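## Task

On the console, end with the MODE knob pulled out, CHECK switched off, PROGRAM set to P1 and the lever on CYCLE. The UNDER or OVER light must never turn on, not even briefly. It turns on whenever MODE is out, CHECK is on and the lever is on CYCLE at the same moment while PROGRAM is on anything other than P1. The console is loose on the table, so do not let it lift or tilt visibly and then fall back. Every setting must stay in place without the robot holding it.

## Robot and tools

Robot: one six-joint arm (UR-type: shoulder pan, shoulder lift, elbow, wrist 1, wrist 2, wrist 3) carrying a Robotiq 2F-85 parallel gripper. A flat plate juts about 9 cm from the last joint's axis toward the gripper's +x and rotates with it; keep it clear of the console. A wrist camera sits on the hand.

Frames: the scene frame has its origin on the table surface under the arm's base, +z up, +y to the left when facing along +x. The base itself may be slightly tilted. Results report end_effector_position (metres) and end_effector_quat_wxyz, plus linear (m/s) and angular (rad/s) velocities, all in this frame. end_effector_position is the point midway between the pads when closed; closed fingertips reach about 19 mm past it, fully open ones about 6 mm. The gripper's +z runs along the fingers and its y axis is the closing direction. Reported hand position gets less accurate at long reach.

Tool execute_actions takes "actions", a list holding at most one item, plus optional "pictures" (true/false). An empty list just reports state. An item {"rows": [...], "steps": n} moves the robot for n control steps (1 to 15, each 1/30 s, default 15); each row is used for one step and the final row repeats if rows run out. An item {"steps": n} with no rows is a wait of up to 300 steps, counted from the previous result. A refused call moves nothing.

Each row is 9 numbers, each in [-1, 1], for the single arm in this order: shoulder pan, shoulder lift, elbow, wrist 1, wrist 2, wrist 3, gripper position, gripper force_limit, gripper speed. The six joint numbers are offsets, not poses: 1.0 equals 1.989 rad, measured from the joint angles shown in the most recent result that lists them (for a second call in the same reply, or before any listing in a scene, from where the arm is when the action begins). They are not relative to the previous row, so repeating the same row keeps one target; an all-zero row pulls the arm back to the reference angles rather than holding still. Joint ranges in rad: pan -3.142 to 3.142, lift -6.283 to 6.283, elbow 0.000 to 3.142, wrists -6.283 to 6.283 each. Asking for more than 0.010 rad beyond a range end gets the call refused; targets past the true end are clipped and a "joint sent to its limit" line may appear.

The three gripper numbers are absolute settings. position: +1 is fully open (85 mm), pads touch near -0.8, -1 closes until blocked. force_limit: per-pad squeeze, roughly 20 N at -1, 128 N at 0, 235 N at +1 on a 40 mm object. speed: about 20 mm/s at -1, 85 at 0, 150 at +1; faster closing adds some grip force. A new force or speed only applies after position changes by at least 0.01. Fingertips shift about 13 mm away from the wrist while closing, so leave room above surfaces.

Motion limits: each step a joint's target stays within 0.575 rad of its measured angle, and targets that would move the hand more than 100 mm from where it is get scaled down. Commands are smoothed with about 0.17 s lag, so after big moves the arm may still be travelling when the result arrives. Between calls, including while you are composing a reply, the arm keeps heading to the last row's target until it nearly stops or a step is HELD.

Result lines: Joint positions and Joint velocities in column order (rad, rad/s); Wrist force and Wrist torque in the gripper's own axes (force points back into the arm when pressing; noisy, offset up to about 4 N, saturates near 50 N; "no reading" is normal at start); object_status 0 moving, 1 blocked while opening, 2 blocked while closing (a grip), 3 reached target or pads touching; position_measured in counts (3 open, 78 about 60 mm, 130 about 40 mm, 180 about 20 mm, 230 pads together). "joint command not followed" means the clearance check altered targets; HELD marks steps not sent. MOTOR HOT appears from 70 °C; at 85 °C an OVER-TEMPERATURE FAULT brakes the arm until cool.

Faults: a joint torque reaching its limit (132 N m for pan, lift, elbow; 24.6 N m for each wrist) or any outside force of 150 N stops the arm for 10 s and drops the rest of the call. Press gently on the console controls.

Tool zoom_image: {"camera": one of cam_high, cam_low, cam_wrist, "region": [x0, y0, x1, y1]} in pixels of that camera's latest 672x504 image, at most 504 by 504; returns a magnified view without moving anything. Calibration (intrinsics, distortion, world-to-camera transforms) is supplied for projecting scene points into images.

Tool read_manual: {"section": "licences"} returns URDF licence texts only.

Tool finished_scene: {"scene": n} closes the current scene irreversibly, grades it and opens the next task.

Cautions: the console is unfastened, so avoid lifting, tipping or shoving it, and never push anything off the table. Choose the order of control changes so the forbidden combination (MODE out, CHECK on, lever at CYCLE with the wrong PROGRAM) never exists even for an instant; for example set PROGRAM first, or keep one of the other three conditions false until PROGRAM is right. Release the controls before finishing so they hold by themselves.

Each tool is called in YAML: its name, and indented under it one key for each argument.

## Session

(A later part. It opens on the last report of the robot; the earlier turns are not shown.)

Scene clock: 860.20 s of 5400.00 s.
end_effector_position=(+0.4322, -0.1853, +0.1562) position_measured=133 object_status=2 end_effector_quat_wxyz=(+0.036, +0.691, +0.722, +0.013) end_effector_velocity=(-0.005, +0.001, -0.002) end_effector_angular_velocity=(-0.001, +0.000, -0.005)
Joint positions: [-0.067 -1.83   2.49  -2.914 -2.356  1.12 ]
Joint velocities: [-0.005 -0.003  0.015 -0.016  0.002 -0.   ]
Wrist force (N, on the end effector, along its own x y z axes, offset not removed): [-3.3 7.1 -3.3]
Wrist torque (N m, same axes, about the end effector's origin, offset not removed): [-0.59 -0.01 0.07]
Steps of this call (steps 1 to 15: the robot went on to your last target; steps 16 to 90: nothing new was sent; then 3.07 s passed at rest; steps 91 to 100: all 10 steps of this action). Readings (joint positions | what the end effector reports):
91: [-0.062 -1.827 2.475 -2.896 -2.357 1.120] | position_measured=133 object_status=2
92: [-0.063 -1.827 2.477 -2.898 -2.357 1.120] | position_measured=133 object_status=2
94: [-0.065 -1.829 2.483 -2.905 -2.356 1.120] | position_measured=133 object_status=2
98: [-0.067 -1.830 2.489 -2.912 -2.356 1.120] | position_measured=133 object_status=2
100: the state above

execute_actions:
  actions:
    - {"rows":[[-0.0025,-0.0025,0.0048,-0.0053,0.0007,0,-1,-1,0],[-0.005,-0.0049,0.0097,-0.0106,0.0014,0,-1,-1,0]],"steps":10}

Scene clock: 864.13 s of 5400.00 s.
end_effector_position=(+0.4261, -0.1862, +0.1548) position_measured=133 object_status=2 end_effector_quat_wxyz=(+0.037, +0.696, +0.717, +0.012) end_effector_velocity=(-0.005, -0.002, -0.001) end_effector_angular_velocity=(-0.004, -0.003, -0.013)
Joint positions: [-0.076 -1.839  2.508 -2.933 -2.353  1.12 ]
Joint velocities: [-0.008 -0.009  0.014 -0.018  0.001 -0.   ]
Wrist force (N, on the end effector, along its own x y z axes, offset not removed): [14.5 6.8 0.5]
Wrist torque (N m, same axes, about the end effector's origin, offset not removed): [-0.63 -0.34 -0.23]
Steps of this call (steps 1 to 15: the robot went on to your last target; steps 16 to 90: nothing new was sent; then 0.60 s passed at rest; steps 91 to 100: all 10 steps of this action). Readings (joint positions | what the end effector reports):
91: [-0.068 -1.831 2.493 -2.916 -2.355 1.120] | position_measured=133 object_status=2
92: [-0.069 -1.832 2.494 -2.918 -2.355 1.120] | position_measured=133 object_status=2
94: [-0.072 -1.835 2.500 -2.924 -2.354 1.120] | position_measured=133 object_status=2
98: [-0.076 -1.838 2.507 -2.931 -2.353 1.120] | position_measured=133 object_status=2
100: the state above
camera_calibration (this result's frames):
cam_wrist: T_world_to_cam=[[0.999093, 0.029216, 0.0309679, -0.421789], [0.0196462, -0.961685, 0.273452, -0.191834], [0.0377705, -0.272596, -0.961387, 0.230122], [0, 0, 0, 1]] pos_world=[0.416483, -0.10943, 0.286755]

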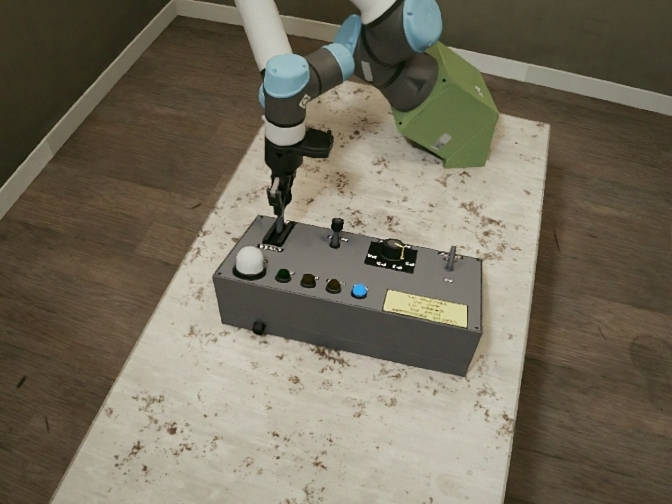

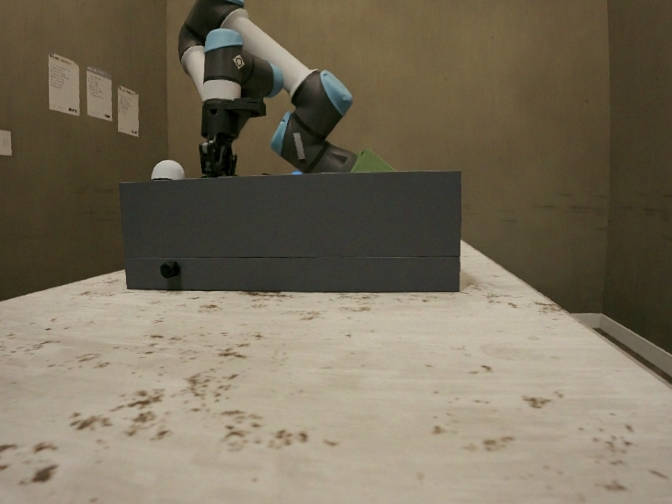

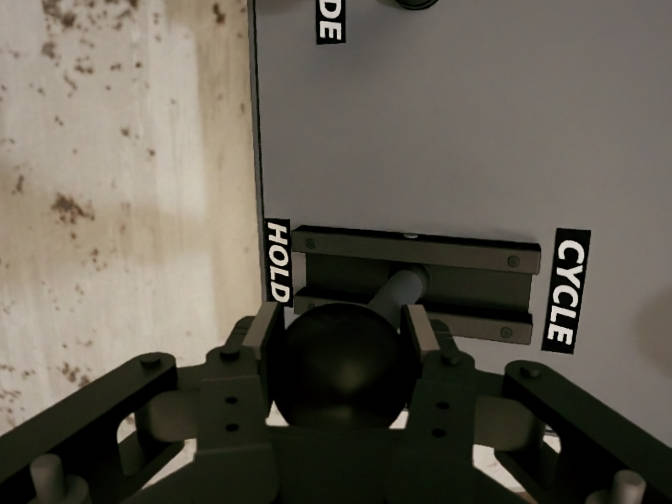

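execute_actions:
  actions:
    - {"rows":[[0,0,0,0,0,0,1,-1,0]],"steps":15}

Scene clock: 876.80 s of 5400.00 s.
end_effector_position=(+0.4261, -0.1862, +0.1547) position_measured=40 object_status=0 end_effector_quat_wxyz=(+0.037, +0.696, +0.717, +0.012) end_effector_velocity=(+0.000, -0.000, +0.000) end_effector_angular_velocity=(+0.000, -0.000, -0.000)
Joint positions: [-0.076 -1.839  2.508 -2.933 -2.353  1.12 ]
Joint velocities: [ 0. -0. -0.  0. -0.  0.]
Wrist force (N, on the end effector, along its own x y z axes, offset not removed): [1.2 -0.8 -1.6]
Wrist torque (N m, same axes, about the end effector's origin, offset not removed): [-0.16 -0.14 0.00]
Steps of this call (steps 1 to 15: the robot went on to your last target; steps 16 to 90: nothing new was sent; then 9.17 s passed at rest; steps 91 to 105: all 15 steps of this action). Readings (joint positions | what the end effector reports):
91: [-0.077 -1.840 2.510 -2.935 -2.353 1.120] | position_measured=133 object_status=0
92: [-0.077 -1.840 2.510 -2.935 -2.354 1.120] | position_measured=132 object_status=0
94: [-0.077 -1.840 2.509 -2.934 -2.354 1.120] | position_measured=122 object_status=0
98: [-0.077 -1.839 2.508 -2.933 -2.353 1.120] | position_measured=93 object_status=0
105: the state above
camera_calibration (this result's frames):
cam_wrist: T_world_to_cam=[[0.999097, 0.0291378, 0.0309173, -0.421766], [0.0195831, -0.961674, 0.273494, -0.191834], [0.0377014, -0.272641, -0.961377, 0.230118], [0, 0, 0, 1]] pos_world=[0.416466, -0.109453, 0.286736]

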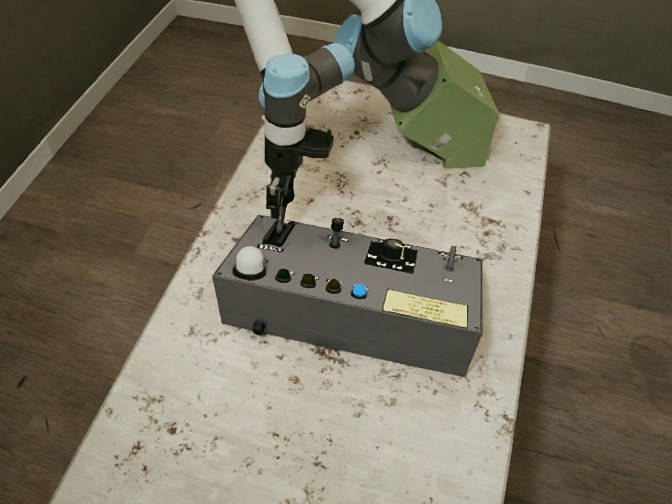

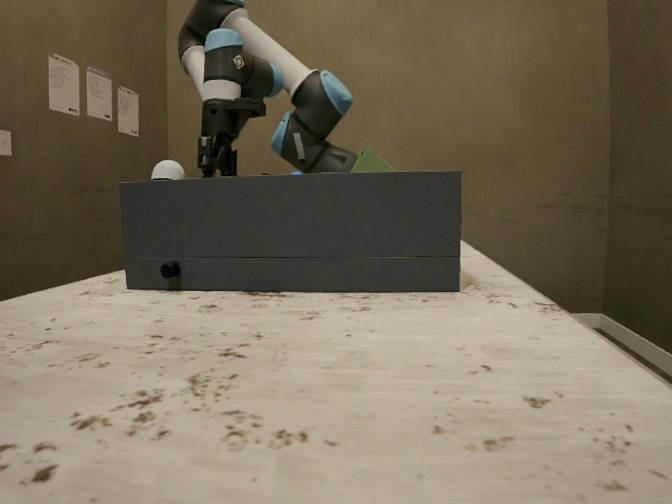

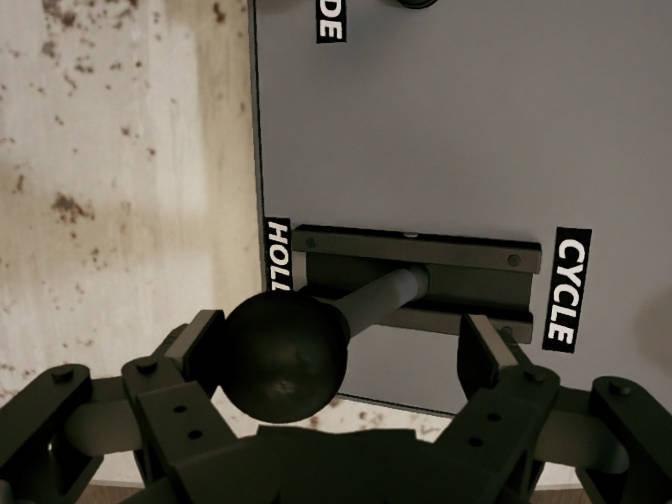

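execute_actions:
  actions:
    - {"rows":[[-0.005,-0.005,0.01,-0.011,0.0015,0,1,-1,0],[-0.01,-0.0105,0.02,-0.022,0.003,0,1,-1,0],[-0.0154,-0.0158,0.0303,-0.0326,0.0044,0,1,-1,0]],"steps":15}

Scene clock: 886.80 s of 5400.00 s.
end_effector_position=(+0.4059, -0.1894, +0.1510) position_measured=3 object_status=3 end_effector_quat_wxyz=(+0.043, +0.710, +0.703, +0.010) end_effector_velocity=(-0.006, -0.001, -0.001) end_effector_angular_velocity=(-0.003, -0.000, -0.009)
Joint positions: [-0.106 -1.87   2.567 -2.996 -2.345  1.12 ]
Joint velocities: [-0.008 -0.008  0.015 -0.016  0.002 -0.001]
Wrist force (N, on the end effector, along its own x y z axes, offset not removed): [1.6 2.3 2.9]
Wrist torque (N m, same axes, about the end effector's origin, offset not removed): [0.31 -0.13 0.04]
Steps of this call (steps 1 to 15: the robot went on to your last target; steps 16 to 90: nothing new was sent; then 6.50 s passed at rest; steps 91 to 105: all 15 steps of this action). Readings (joint positions | what the end effector reports):
91: [-0.076 -1.839 2.508 -2.933 -2.353 1.120] | position_measured=3 object_status=3
92: [-0.078 -1.841 2.512 -2.937 -2.352 1.120] | position_measured=3 object_status=3
94: [-0.087 -1.850 2.529 -2.955 -2.350 1.120] | position_measured=3 object_status=3
98: [-0.100 -1.864 2.555 -2.984 -2.346 1.120] | position_measured=3 object_status=3
105: the state above
camera_calibration (this result's frames):
cam_wrist: T_world_to_cam=[[0.999278, -0.0118128, 0.036104, -0.40998], [-0.0215871, -0.958631, 0.283832, -0.177768], [0.0312576, -0.284407, -0.958194, 0.226371], [0, 0, 0, 1]] pos_world=[0.398771, -0.110875, 0.282165]

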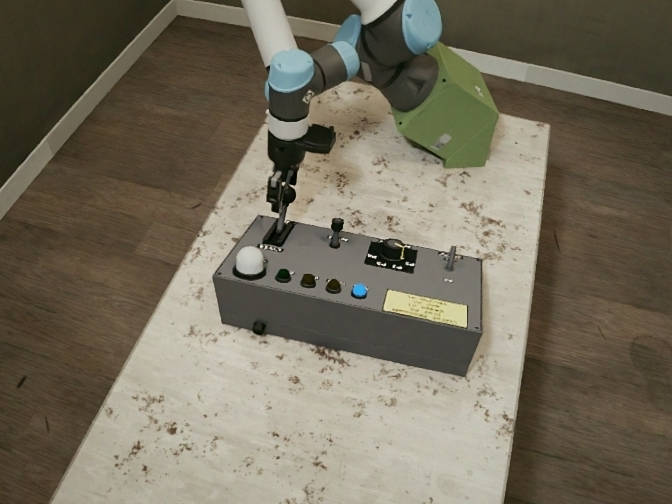

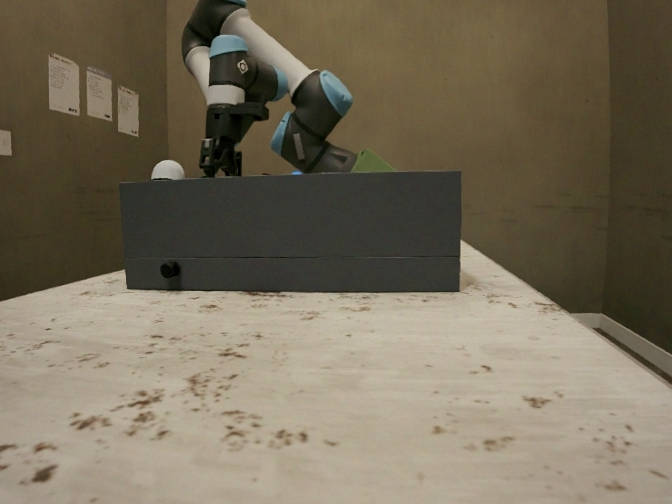

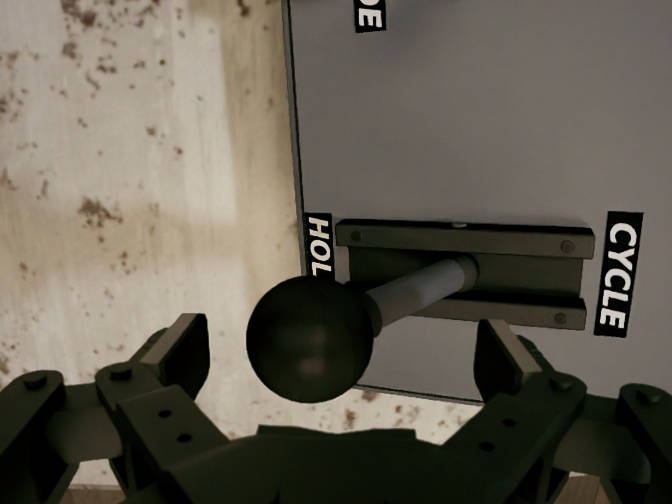

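execute_actions:
  actions:
    - {"rows":[[-0.0047,0.0004,0.0067,-0.013,0.001,0,1,-1,0],[-0.0094,0.0008,0.0135,-0.026,0.002,0,1,-1,0],[-0.0141,0.0012,0.0202,-0.039,0.0031,0,1,-1,0]],"steps":15}

Scene clock: 948.17 s of 5400.00 s.
end_effector_position=(+0.3943, -0.1916, +0.1447) position_measured=3 object_status=3 end_effector_quat_wxyz=(+0.050, +0.723, +0.689, +0.006) end_effector_velocity=(-0.003, -0.001, -0.001) end_effector_angular_velocity=(-0.003, -0.002, -0.011)
Joint positions: [-0.133 -1.867  2.606 -3.071 -2.339  1.12 ]
Joint velocities: [-0.006  0.001  0.009 -0.018  0.001  0.001]
Wrist force (N, on the end effector, along its own x y z axes, offset not removed): [-0.6 -1.8 1.6]
Wrist torque (N m, same axes, about the end effector's origin, offset not removed): [-0.17 0.22 0.01]
Steps of this call (steps 1 to 15: the robot went on to your last target; steps 16 to 90: nothing new was sent; then 57.87 s passed at rest; steps 91 to 105: all 15 steps of this action). Readings (joint positions | what the end effector reports):
91: [-0.107 -1.871 2.569 -2.998 -2.344 1.120] | position_measured=3 object_status=3
92: [-0.109 -1.870 2.571 -3.003 -2.344 1.120] | position_measured=3 object_status=3
94: [-0.117 -1.869 2.582 -3.023 -2.342 1.120] | position_measured=3 object_status=3
98: [-0.128 -1.868 2.599 -3.057 -2.340 1.120] | position_measured=3 object_status=3
105: the state above
camera_calibration (this result's frames):
cam_wrist: T_world_to_cam=[[0.997851, -0.0501939, 0.0421081, -0.405866], [-0.060443, -0.953267, 0.296022, -0.16379], [0.0252817, -0.297931, -0.954252, 0.219241], [0, 0, 0, 1]] pos_world=[0.389551, -0.111188, 0.274787]

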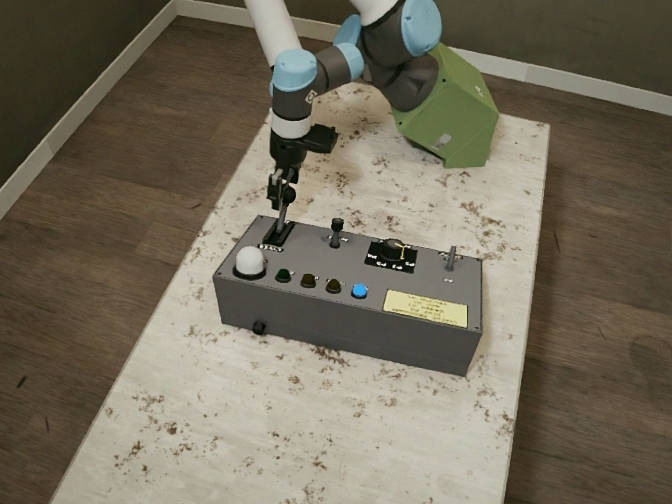

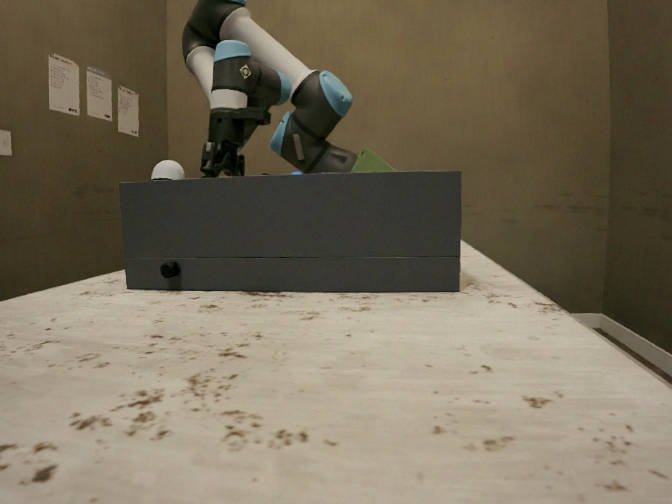

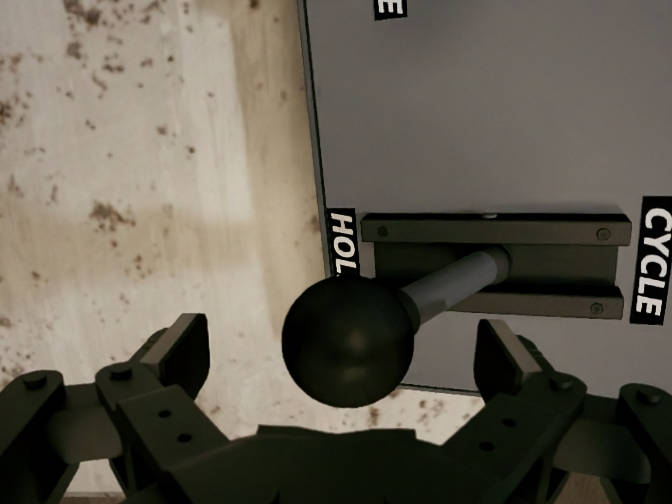

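execute_actions:
  actions:
    - {"rows":[[0.0043,0.005,-0.0007,0.0005,-0.0015,0,1,-1,0],[0.0086,0.0099,-0.0014,0.0011,-0.0031,0,1,-1,0]],"steps":12}

Scene clock: 953.30 s of 5400.00 s.
end_effector_position=(+0.3959, -0.1844, +0.1440) position_measured=3 object_status=3 end_effector_quat_wxyz=(+0.047, +0.716, +0.697, +0.007) end_effector_velocity=(+0.001, +0.003, -0.000) end_effector_angular_velocity=(+0.002, +0.002, +0.010)
Joint positions: [-0.117 -1.849  2.603 -3.069 -2.344  1.12 ]
Joint velocities: [ 0.008  0.009 -0.002  0.002 -0.003  0.   ]
Wrist force (N, on the end effector, along its own x y z axes, offset not removed): [1.4 1.4 2.5]
Wrist torque (N m, same axes, about the end effector's origin, offset not removed): [-0.01 -0.09 0.07]
Steps of this call (steps 1 to 15: the robot went on to your last target; steps 16 to 90: nothing new was sent; then 1.73 s passed at rest; steps 91 to 102: all 12 steps of this action). Readings (joint positions | what the end effector reports):
91: [-0.134 -1.867 2.607 -3.073 -2.338 1.120] | position_measured=3 object_status=3
92: [-0.132 -1.865 2.607 -3.073 -2.339 1.120] | position_measured=3 object_status=3
94: [-0.126 -1.859 2.605 -3.072 -2.341 1.120] | position_measured=3 object_status=3
98: [-0.120 -1.851 2.604 -3.070 -2.344 1.120] | position_measured=3 object_status=3
102: the state above
camera_calibration (this result's frames):
cam_wrist: T_world_to_cam=[[0.998819, -0.0291791, 0.0388443, -0.403102], [-0.0392498, -0.955847, 0.291233, -0.164733], [0.0286313, -0.292414, -0.955863, 0.220577], [0, 0, 0, 1]] pos_world=[0.389845, -0.104722, 0.274475]

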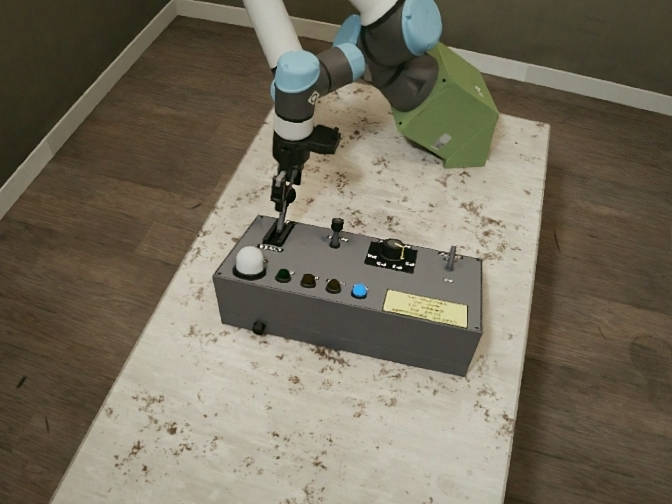

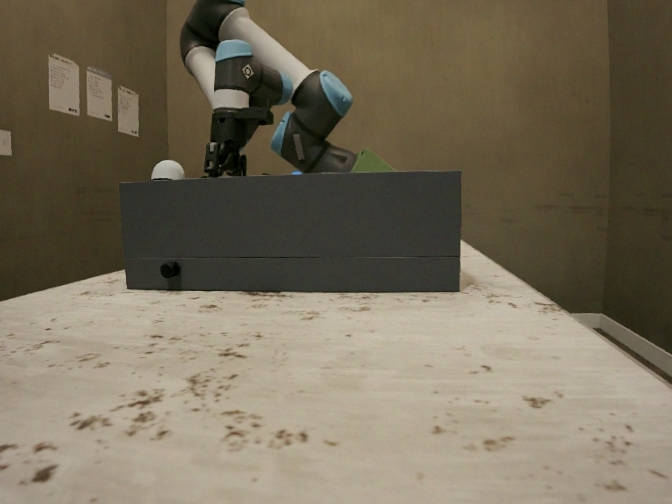

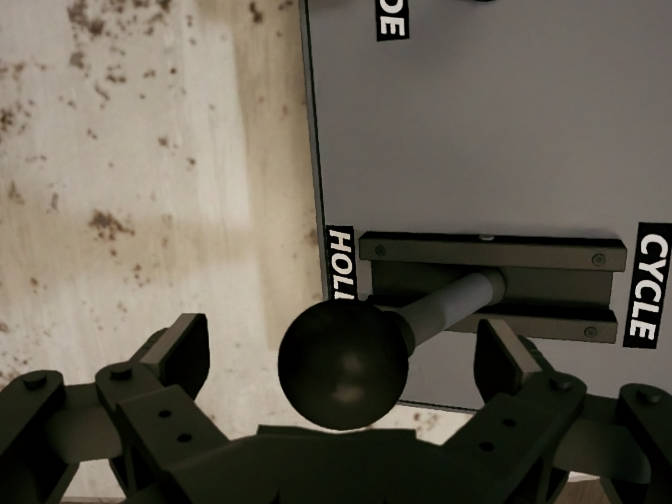

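Light grip.

execute_actions:
  actions:
    - {"rows":[[0,0,0,0,0,0,-1,-1,0]],"steps":15}
  pictures: false

Scene clock: 955.77 s of 5400.00 s.
end_effector_position=(+0.3960, -0.1844, +0.1440) position_measured=96 object_status=0 end_effector_quat_wxyz=(+0.047, +0.716, +0.696, +0.008) end_effector_velocity=(+0.002, +0.000, +0.001) end_effector_angular_velocity=(+0.003, -0.011, -0.006)
Joint positions: [-0.117 -1.849  2.603 -3.07  -2.344  1.12 ]
Joint velocities: [ 0.    -0.001  0.    -0.011  0.007 -0.001]
Wrist force (N, on the end effector, along its own x y z axes, offset not removed): [2.4 8.6 -3.6]
Wrist torque (N m, same axes, about the end effector's origin, offset not removed): [-0.36 -0.18 0.03]
Steps of this call (steps 1 to 15: the robot went on to your last target; steps 16 to 59: nothing new was sent; steps 60 to 74: all 15 steps of this action). Readings (joint positions | what the end effector reports):
60: [-0.116 -1.848 2.603 -3.069 -2.345 1.120] | position_measured=3 object_status=0
61: [-0.116 -1.848 2.603 -3.069 -2.345 1.120] | position_measured=4 object_status=0
63: [-0.117 -1.848 2.603 -3.069 -2.345 1.120] | position_measured=14 object_status=0
67: [-0.117 -1.849 2.603 -3.069 -2.345 1.120] | position_measured=43 object_status=0
74: the state above

execute_actions:
  actions:
    - {"rows":[[0,0,0,0,0,0,-1,-1,0]],"steps":10}

Scene clock: 957.37 s of 5400.00 s.
end_effector_position=(+0.3959, -0.1844, +0.1440) position_measured=109 object_status=2 end_effector_quat_wxyz=(+0.047, +0.716, +0.697, +0.007) end_effector_velocity=(-0.000, +0.000, -0.000) end_effector_angular_velocity=(+0.000, +0.000, -0.001)
Joint positions: [-0.117 -1.849  2.603 -3.069 -2.344  1.12 ]
Joint velocities: [-0.    -0.     0.    -0.     0.     0.001]
Wrist force (N, on the end effector, along its own x y z axes, offset not removed): [2.9 44.7 -26.9]
Wrist torque (N m, same axes, about the end effector's origin, offset not removed): [-1.27 -0.06 -0.07]
Steps of this call (steps 1 to 15: the robot went on to your last target; steps 16 to 38: nothing new was sent; steps 39 to 48: all 10 steps of this action). Readings (joint positions | what the end effector reports):
39: [-0.117 -1.849 2.603 -3.069 -2.344 1.120] | position_measured=109 object_status=2
40: [-0.117 -1.849 2.603 -3.069 -2.344 1.120] | position_measured=109 object_status=2
42: [-0.117 -1.849 2.603 -3.069 -2.344 1.120] | position_measured=109 object_status=2
46: [-0.117 -1.849 2.603 -3.069 -2.344 1.120] | position_measured=109 object_status=2
48: the state above
camera_calibration (this result's frames):
cam_wrist: T_world_to_cam=[[0.99882, -0.0291689, 0.03884, -0.4031], [-0.0392388, -0.955847, 0.291232, -0.164733], [0.0286301, -0.292413, -0.955864, 0.220577], [0, 0, 0, 1]] pos_world=[0.389845, -0.104719, 0.274473]

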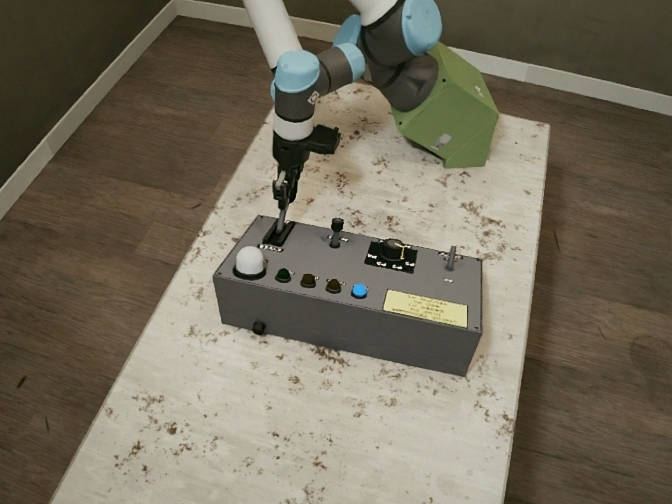

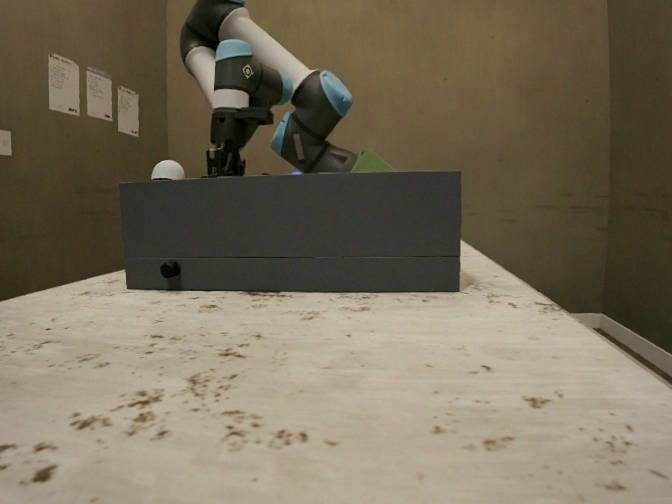

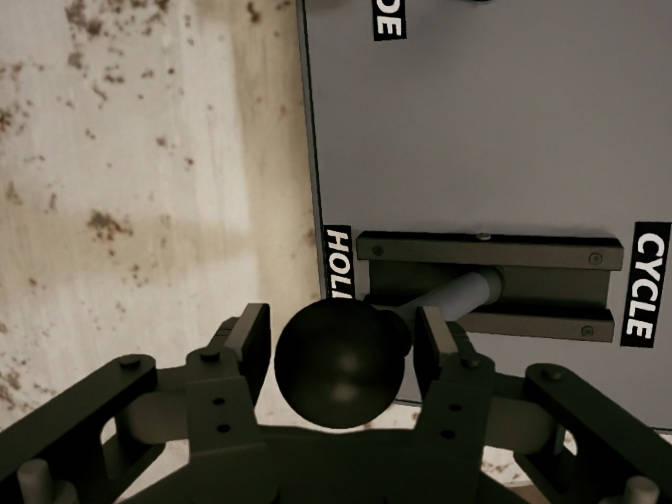

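execute_actions:
  actions:
    - {"rows":[[0.0048,0.0007,-0.0064,0.0115,-0.0012,0,-1,-1,0],[0.0095,0.0015,-0.0128,0.023,-0.0023,0,-1,-1,0],[0.0143,0.0022,-0.0192,0.0345,-0.0035,0,-1,-1,0]],"steps":12}
  pictures: false

Scene clock: 966.87 s of 5400.00 s.
end_effector_position=(+0.4069, -0.1809, +0.1490) position_measured=110 object_status=2 end_effector_quat_wxyz=(+0.041, +0.703, +0.710, +0.010) end_effector_velocity=(+0.008, +0.002, +0.004) end_effector_angular_velocity=(+0.007, +0.001, +0.020)
Joint positions: [-0.091 -1.845  2.568 -3.005 -2.351  1.12 ]
Joint velocities: [ 0.017  0.003 -0.023  0.038 -0.003  0.001]
Wrist force (N, on the end effector, along its own x y z axes, offset not removed): [-0.5 -19.5 -12.2]
Wrist torque (N m, same axes, about the end effector's origin, offset not removed): [0.71 -0.19 0.03]
Steps of this call (steps 1 to 15: the robot went on to your last target; steps 16 to 90: nothing new was sent; then 6.10 s passed at rest; steps 91 to 102: all 12 steps of this action). Readings (joint positions | what the end effector reports):
91: [-0.117 -1.849 2.603 -3.069 -2.344 1.120] | position_measured=109 object_status=2
92: [-0.115 -1.849 2.600 -3.065 -2.345 1.120] | position_measured=109 object_status=2
94: [-0.107 -1.847 2.590 -3.045 -2.347 1.120] | position_measured=110 object_status=2
98: [-0.095 -1.845 2.573 -3.015 -2.350 1.120] | position_measured=110 object_status=2
102: the state above

execute_actions:
  actions:
    - {"rows":[[0.003,0.0002,-0.0062,0.0097,-0.0006,0,-0.98,-1,0],[0.006,0.0004,-0.0125,0.0195,-0.0013,0,-0.98,-1,0],[0.0089,0.0006,-0.0187,0.0292,-0.0019,0,-0.98,-1,0]],"steps":12}

Scene clock: 973.57 s of 5400.00 s.
end_effector_position=(+0.4176, -0.1813, +0.1538) position_measured=131 object_status=0 end_effector_quat_wxyz=(+0.037, +0.695, +0.718, +0.012) end_effector_velocity=(+0.006, +0.000, +0.003) end_effector_angular_velocity=(+0.004, +0.003, +0.014)
Joint positions: [-0.074 -1.844  2.533 -2.951 -2.354  1.12 ]
Joint velocities: [ 0.01   0.001 -0.019  0.031 -0.003  0.001]
Wrist force (N, on the end effector, along its own x y z axes, offset not removed): [6.0 -6.8 -21.5]
Wrist torque (N m, same axes, about the end effector's origin, offset not removed): [0.03 0.35 0.10]
Steps of this call (steps 1 to 15: the robot went on to your last target; steps 16 to 90: nothing new was sent; then 3.30 s passed at rest; steps 91 to 102: all 12 steps of this action). Readings (joint positions | what the end effector reports):
91: [-0.089 -1.844 2.565 -3.000 -2.351 1.120] | position_measured=110 object_status=0
92: [-0.088 -1.844 2.563 -2.997 -2.351 1.120] | position_measured=111 object_status=0
94: [-0.083 -1.844 2.553 -2.983 -2.352 1.120] | position_measured=121 object_status=0
98: [-0.076 -1.844 2.538 -2.959 -2.354 1.120] | position_measured=129 object_status=0
102: the state above
camera_calibration (this result's frames):
cam_wrist: T_world_to_cam=[[0.999023, 0.0319002, 0.0305916, -0.412837], [0.0223351, -0.961645, 0.273387, -0.187797], [0.0381393, -0.272437, -0.961418, 0.230745], [0, 0, 0, 1]] pos_world=[0.407827, -0.104561, 0.285813]

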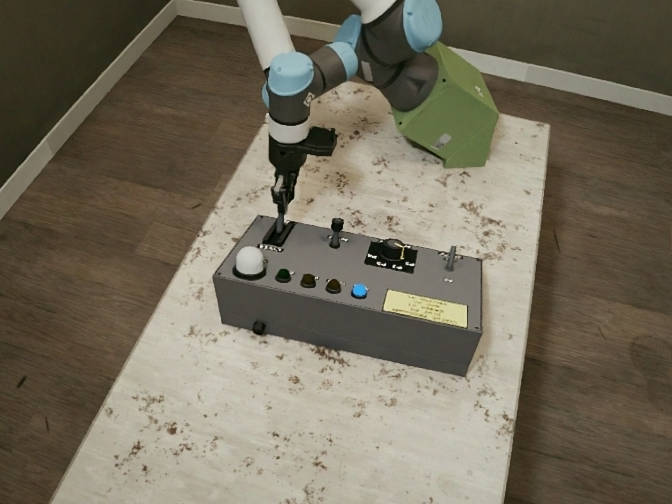

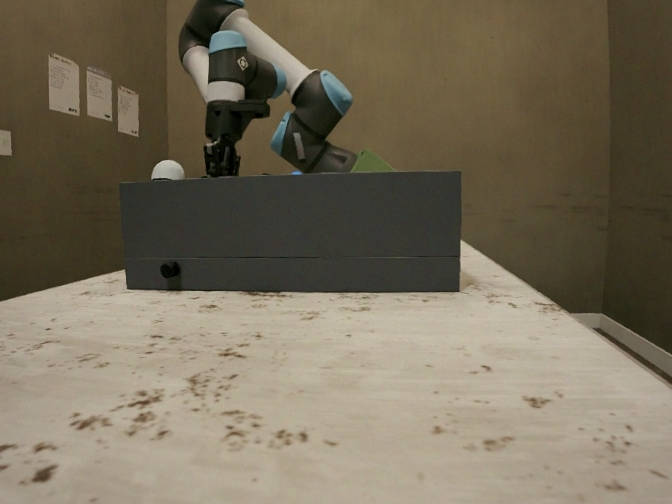

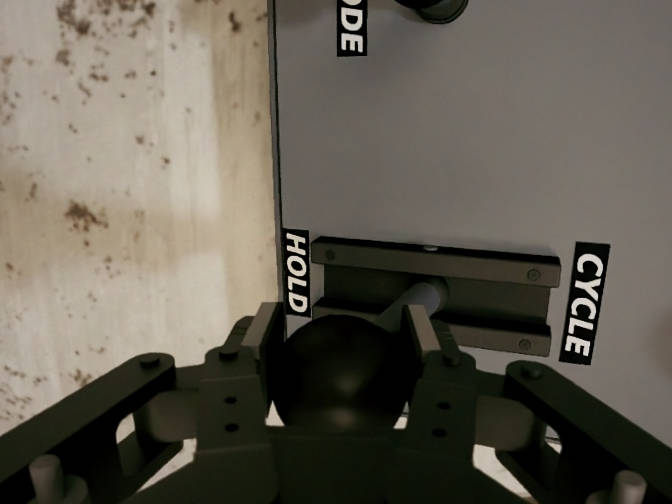

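execute_actions:
  actions:
    - {"rows":[[0.0029,0.0049,-0.007,0.0053,-0.0009,0,-0.98,-1,0],[0.0057,0.0098,-0.014,0.0107,-0.0018,0,-0.98,-1,0],[0.0086,0.0147,-0.021,0.016,-0.0027,0,-0.98,-1,0],[0.0114,0.0196,-0.028,0.0213,-0.0036,0,-0.98,-1,0]],"steps":14}
  pictures: false

Scene clock: 982.60 s of 5400.00 s.
end_effector_position=(+0.4371, -0.1785, +0.1552) position_measured=132 object_status=2 end_effector_quat_wxyz=(+0.033, +0.684, +0.729, +0.014) end_effector_velocity=(+0.007, +0.001, +0.000) end_effector_angular_velocity=(+0.002, +0.002, +0.011)
Joint positions: [-0.052 -1.806  2.479 -2.91  -2.361  1.12 ]
Joint velocities: [ 0.008  0.015 -0.02   0.015 -0.002  0.   ]
Wrist force (N, on the end effector, along its own x y z axes, offset not removed): [-13.0 -5.3 -8.3]
Wrist torque (N m, same axes, about the end effector's origin, offset not removed): [0.10 0.65 0.20]
Steps of this call (steps 1 to 15: the robot went on to your last target; steps 16 to 90: nothing new was sent; then 5.57 s passed at rest; steps 91 to 104: all 14 steps of this action). Readings (joint positions | what the end effector reports):
91: [-0.073 -1.843 2.530 -2.947 -2.355 1.120] | position_measured=132 object_status=2
92: [-0.072 -1.841 2.528 -2.946 -2.355 1.120] | position_measured=132 object_status=2
94: [-0.067 -1.833 2.516 -2.938 -2.357 1.120] | position_measured=132 object_status=2
98: [-0.057 -1.814 2.490 -2.919 -2.360 1.120] | position_measured=132 object_status=2
104: the state above

execute_actions:
  actions:
    - {"rows":[[0.0009,0.005,-0.0078,0.0038,-0.0003,0,-0.98,-1,0],[0.0018,0.0099,-0.0157,0.0075,-0.0007,0,-0.98,-1,0],[0.0028,0.0149,-0.0235,0.0113,-0.001,0,-0.98,-1,0],[0.0037,0.0198,-0.0313,0.0151,-0.0014,0,-0.98,-1,0]],"steps":14}
  pictures: false

Scene clock: 989.07 s of 5400.00 s.
end_effector_position=(+0.4594, -0.1817, +0.1548) position_measured=132 object_status=2 end_effector_quat_wxyz=(+0.033, +0.681, +0.732, +0.015) end_effector_velocity=(+0.009, -0.001, -0.000) end_effector_angular_velocity=(+0.000, +0.000, +0.002)
Joint positions: [-0.045 -1.769  2.42  -2.882 -2.364  1.12 ]
Joint velocities: [ 0.002  0.014 -0.023  0.011 -0.001  0.001]
Wrist force (N, on the end effector, along its own x y z axes, offset not removed): [10.9 5.1 2.4]
Wrist torque (N m, same axes, about the end effector's origin, offset not removed): [0.71 -0.30 0.00]
Steps of this call (steps 1 to 15: the robot went on to your last target; steps 16 to 90: nothing new was sent; then 3.00 s passed at rest; steps 91 to 104: all 14 steps of this action). Readings (joint positions | what the end effector reports):
91: [-0.051 -1.804 2.477 -2.908 -2.361 1.120] | position_measured=132 object_status=2
92: [-0.051 -1.803 2.474 -2.907 -2.361 1.120] | position_measured=132 object_status=2
94: [-0.050 -1.794 2.461 -2.901 -2.362 1.120] | position_measured=132 object_status=2
98: [-0.047 -1.776 2.432 -2.887 -2.363 1.120] | position_measured=132 object_status=2
104: the state above

execute_actions:
  actions:
    - {"rows":[[0,0,0,0,0,0,-1,0.2,-1]],"steps":12}
  pictures: false

Scene clock: 992.37 s of 5400.00 s.
end_effector_position=(+0.4595, -0.1817, +0.1548) position_measured=139 object_status=0 end_effector_quat_wxyz=(+0.033, +0.681, +0.732, +0.015) end_effector_velocity=(-0.001, -0.000, -0.000) end_effector_angular_velocity=(-0.001, +0.001, -0.000)
Joint positions: [-0.045 -1.768  2.42  -2.882 -2.364  1.12 ]
Joint velocities: [-0.001 -0.001  0.002 -0.001 -0.    -0.   ]
Wrist force (N, on the end effector, along its own x y z axes, offset not removed): [8.5 6.5 -1.3]
Wrist torque (N m, same axes, about the end effector's origin, offset not removed): [-0.07 -0.26 -0.04]
Steps of this call (steps 1 to 15: the robot went on to your last target; steps 16 to 87: nothing new was sent; steps 88 to 99: all 12 steps of this action). Readings (joint positions | what the end effector reports):
88: [-0.045 -1.767 2.417 -2.880 -2.364 1.120] | position_measured=132 object_status=0
89: [-0.045 -1.767 2.417 -2.880 -2.364 1.120] | position_measured=133 object_status=0
91: [-0.045 -1.768 2.418 -2.881 -2.364 1.120] | position_measured=134 object_status=0
95: [-0.045 -1.768 2.419 -2.881 -2.364 1.120] | position_measured=137 object_status=0
99: the state above

execute_actions:
  actions:
    - {"rows":[[-0.001,0.0009,0.0007,-0.0029,0.0002,0,-1,0.2,-1],[-0.0021,0.0017,0.0013,-0.0057,0.0004,0,-1,0.2,-1]],"steps":10}
  pictures: false

Scene clock: 996.40 s of 5400.00 s.
end_effector_position=(+0.4593, -0.1821, +0.1534) position_measured=140 object_status=2 end_effector_quat_wxyz=(+0.034, +0.683, +0.730, +0.014) end_effector_velocity=(-0.001, -0.001, -0.002) end_effector_angular_velocity=(-0.003, +0.001, -0.006)
Joint positions: [-0.049 -1.766  2.422 -2.892 -2.363  1.12 ]
Joint velocities: [-0.005  0.003  0.002 -0.01  -0.    -0.   ]
Wrist force (N, on the end effector, along its own x y z axes, offset not removed): [14.9 8.9 -42.0]
Wrist torque (N m, same axes, about the end effector's origin, offset not removed): [-0.09 -0.19 -0.10]
Steps of this call (steps 1 to 15: the robot went on to your last target; steps 16 to 90: nothing new was sent; then 0.70 s passed at rest; steps 91 to 100: all 10 steps of this action). Readings (joint positions | what the end effector reports):
91: [-0.045 -1.769 2.420 -2.882 -2.364 1.120] | position_measured=139 object_status=2
92: [-0.046 -1.768 2.420 -2.882 -2.364 1.120] | position_measured=139 object_status=2
94: [-0.047 -1.767 2.421 -2.887 -2.363 1.120] | position_measured=139 object_status=2
98: [-0.048 -1.766 2.422 -2.891 -2.363 1.120] | position_measured=140 object_status=2
100: the state above

execute_actions:
  actions:
    - {"rows":[[0.0008,0.0024,-0.0026,0.001,-0.0003,0,-1,0.2,-1],[0.0015,0.0048,-0.0052,0.002,-0.0006,0,-1,0.2,-1]],"steps":10}
  pictures: false

Scene clock: 999.80 s of 5400.00 s.
end_effector_position=(+0.4628, -0.1816, +0.1530) position_measured=140 object_status=2 end_effector_quat_wxyz=(+0.033, +0.681, +0.731, +0.014) end_effector_velocity=(+0.003, +0.001, -0.001) end_effector_angular_velocity=(+0.001, +0.002, +0.004)
Joint positions: [-0.046 -1.757  2.413 -2.888 -2.364  1.12 ]
Joint velocities: [ 0.002  0.009 -0.009  0.004 -0.001  0.   ]
Wrist force (N, on the end effector, along its own x y z axes, offset not removed): [-2.7 -3.3 -7.1]
Wrist torque (N m, same axes, about the end effector's origin, offset not removed): [1.09 0.10 0.13]
Steps of this call (steps 1 to 15: the robot went on to your last target; steps 16 to 90: nothing new was sent; then 0.07 s passed at rest; steps 91 to 100: all 10 steps of this action). Readings (joint positions | what the end effector reports):
91: [-0.049 -1.765 2.422 -2.893 -2.363 1.120] | position_measured=140 object_status=2
92: [-0.049 -1.764 2.421 -2.892 -2.363 1.120] | position_measured=140 object_status=2
94: [-0.048 -1.761 2.418 -2.891 -2.364 1.120] | position_measured=140 object_status=2
98: [-0.047 -1.758 2.414 -2.889 -2.364 1.120] | position_measured=140 object_status=2
100: the state above

execute_actions:
  actions:
    - {"rows":[[-0.0002,0.004,-0.0025,-0.0019,-0.0002,0,-1,0.2,-1],[-0.0005,0.008,-0.005,-0.0038,-0.0003,0,-1,0.2,-1],[-0.0007,0.0118,-0.0076,-0.0057,-0.0005,0,-1,0.2,-1]],"steps":8}
  pictures: false

Scene clock: 1005.50 s of 5400.00 s.
end_effector_position=(+0.4683, -0.1812, +0.1502) position_measured=140 object_status=2 end_effector_quat_wxyz=(+0.034, +0.682, +0.730, +0.014) end_effector_velocity=(+0.008, +0.001, -0.009) end_effector_angular_velocity=(-0.006, +0.009, -0.002)
Joint positions: [-0.047 -1.738  2.401 -2.897 -2.366  1.12 ]
Joint velocities: [-0.006  0.041 -0.021 -0.016 -0.006  0.001]
Wrist force (N, on the end effector, along its own x y z axes, offset not removed): [-3.1 -50.0 -50.0]
Wrist torque (N m, same axes, about the end effector's origin, offset not removed): [0.46 -0.42 0.36]
Steps of this call (steps 1 to 15: the robot went on to your last target; steps 16 to 90: nothing new was sent; then 2.43 s passed at rest; steps 91 to 98: all 8 steps of this action). Readings (joint positions | what the end effector reports):
91: [-0.046 -1.756 2.412 -2.888 -2.364 1.120] | position_measured=140 object_status=2
92: [-0.046 -1.754 2.411 -2.888 -2.364 1.120] | position_measured=140 object_status=2
94: [-0.046 -1.748 2.407 -2.892 -2.364 1.120] | position_measured=140 object_status=2
98: the state above

execute_actions:
  actions:
    - {"rows":[[0,0,0,0,0,0,1,-1,1]],"steps":12}

Scene clock: 1006.90 s of 5400.00 s.
end_effector_position=(+0.4684, -0.1812, +0.1501) position_measured=19 object_status=0 end_effector_quat_wxyz=(+0.034, +0.682, +0.730, +0.014) end_effector_velocity=(-0.001, -0.000, +0.000) end_effector_angular_velocity=(-0.000, +0.001, +0.001)
Joint positions: [-0.047 -1.738  2.401 -2.897 -2.366  1.12 ]
Joint velocities: [ 0.    -0.003  0.002  0.002 -0.001  0.   ]
Wrist force (N, on the end effector, along its own x y z axes, offset not removed): [-0.9 1.3 4.0]
Wrist torque (N m, same axes, about the end effector's origin, offset not removed): [0.03 0.18 0.10]
Steps of this call (steps 1 to 15: the robot went on to your last target; steps 16 to 30: nothing new was sent; steps 31 to 42: all 12 steps of this action). Readings (joint positions | what the end effector reports):
31: [-0.048 -1.733 2.398 -2.899 -2.365 1.120] | position_measured=140 object_status=0
32: [-0.048 -1.734 2.398 -2.899 -2.365 1.120] | position_measured=140 object_status=0
34: [-0.048 -1.735 2.398 -2.899 -2.365 1.120] | position_measured=121 object_status=0
38: [-0.047 -1.737 2.400 -2.897 -2.365 1.120] | position_measured=71 object_status=0
42: the state above
camera_calibration (this result's frames):
cam_wrist: T_world_to_cam=[[0.997403, 0.0665216, 0.0276046, -0.455964], [0.0566845, -0.961497, 0.268905, -0.203242], [0.0444298, -0.266642, -0.962771, 0.223575], [0, 0, 0, 1]] pos_world=[0.456367, -0.105471, 0.282491]

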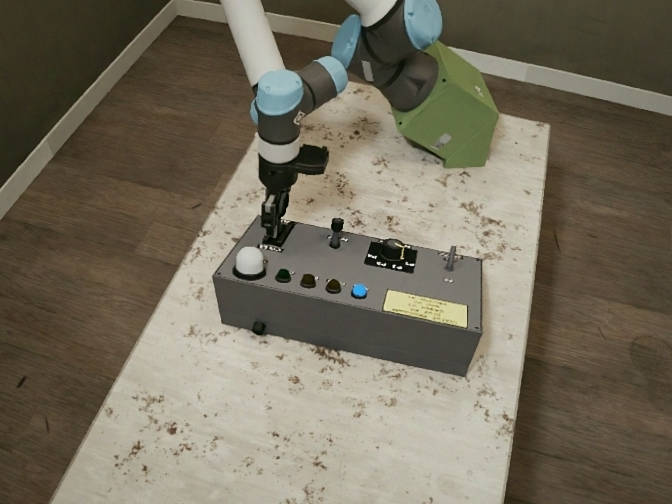

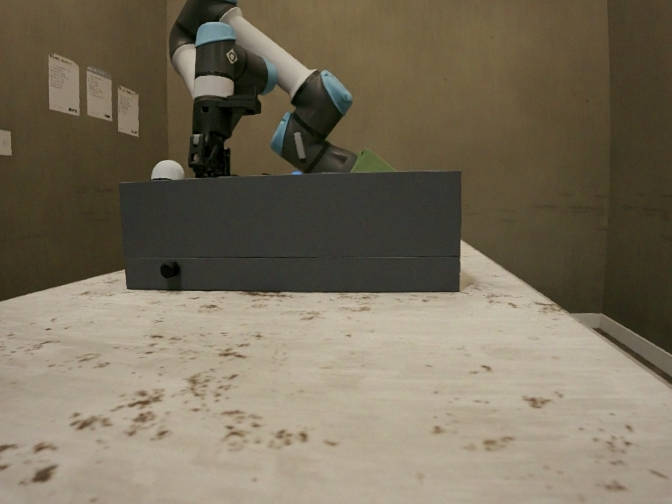

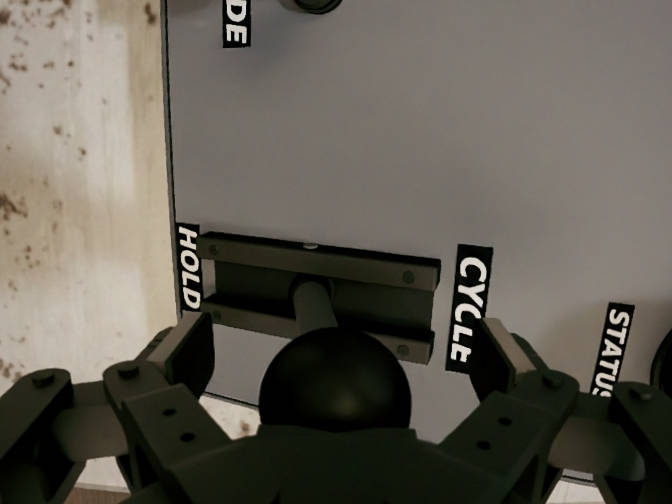

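The lever hits a hard stop at mid-travel even with more than 50 N behind it, so something is probably blocking it rather than a stiff spring. I'll check whether the pulled-out MODE knob is what's locking it: push MODE in, which can't light UNDER or OVER while CHECK is off, then try the lever again. I'm moving over the knob now.

execute_actions:
  actions:
    - {"rows":[[0.02,-0.017,-0.013,0.057,-0.004,0,1,-1,0],[0.04,-0.034,-0.027,0.115,-0.008,0,1,-1,0],[0.06,-0.05,-0.04,0.17,-0.012,0,1,-1,0],[0.084,-0.068,-0.054,0.23,-0.016,0,1,-1,0],[0.084,-0.068,-0.054,0.23,-0.016,0,1,-1,0],[0.084,-0.068,-0.054,0.23,-0.016,0,1,-1,0],[0.084,-0.068,-0.054,0.23,-0.016,0,1,-1,0],[0.107,-0.047,-0.049,0.23,-0.024,0,1,-1,0],[0.13,-0.026,-0.045,0.23,-0.032,0,1,-1,0],[0.152,-0.005,-0.04,0.23,-0.04,0,1,-1,0],[0.1746,0.0161,-0.0357,0.23,-0.0481,0,1,-1,0]],"steps":15}
  pictures: false

Scene clock: 1042.80 s of 5400.00 s.
end_effector_position=(+0.4591, -0.0985, +0.2227) position_measured=3 object_status=3 end_effector_quat_wxyz=(+0.005, +0.508, +0.861, +0.026) end_effector_velocity=(-0.051, +0.218, +0.034) end_effector_angular_velocity=(-0.029, -0.012, +0.713)
Joint positions: [ 0.246 -1.746  2.324 -2.459 -2.444  1.12 ]
Joint velocities: [ 0.468  0.345  0.046  0.167 -0.146  0.001]
Wrist force (N, on the end effector, along its own x y z axes, offset not removed): [5.5 1.6 1.5]
Wrist torque (N m, same axes, about the end effector's origin, offset not removed): [0.12 -0.74 -0.01]
Steps of this call (steps 1 to 15: the robot went on to your last target; steps 16 to 90: nothing new was sent; then 32.40 s passed at rest; steps 91 to 105: all 15 steps of this action). Readings (joint positions | what the end effector reports):
91: [-0.046 -1.739 2.401 -2.896 -2.366 1.120] | position_measured=3 object_status=3
92: [-0.040 -1.744 2.396 -2.887 -2.367 1.120] | position_measured=3 object_status=3
94: [-0.009 -1.771 2.374 -2.818 -2.375 1.120] | position_measured=3 object_status=3
98: [0.075 -1.837 2.321 -2.589 -2.390 1.120] | position_measured=3 object_status=3
105: the state above


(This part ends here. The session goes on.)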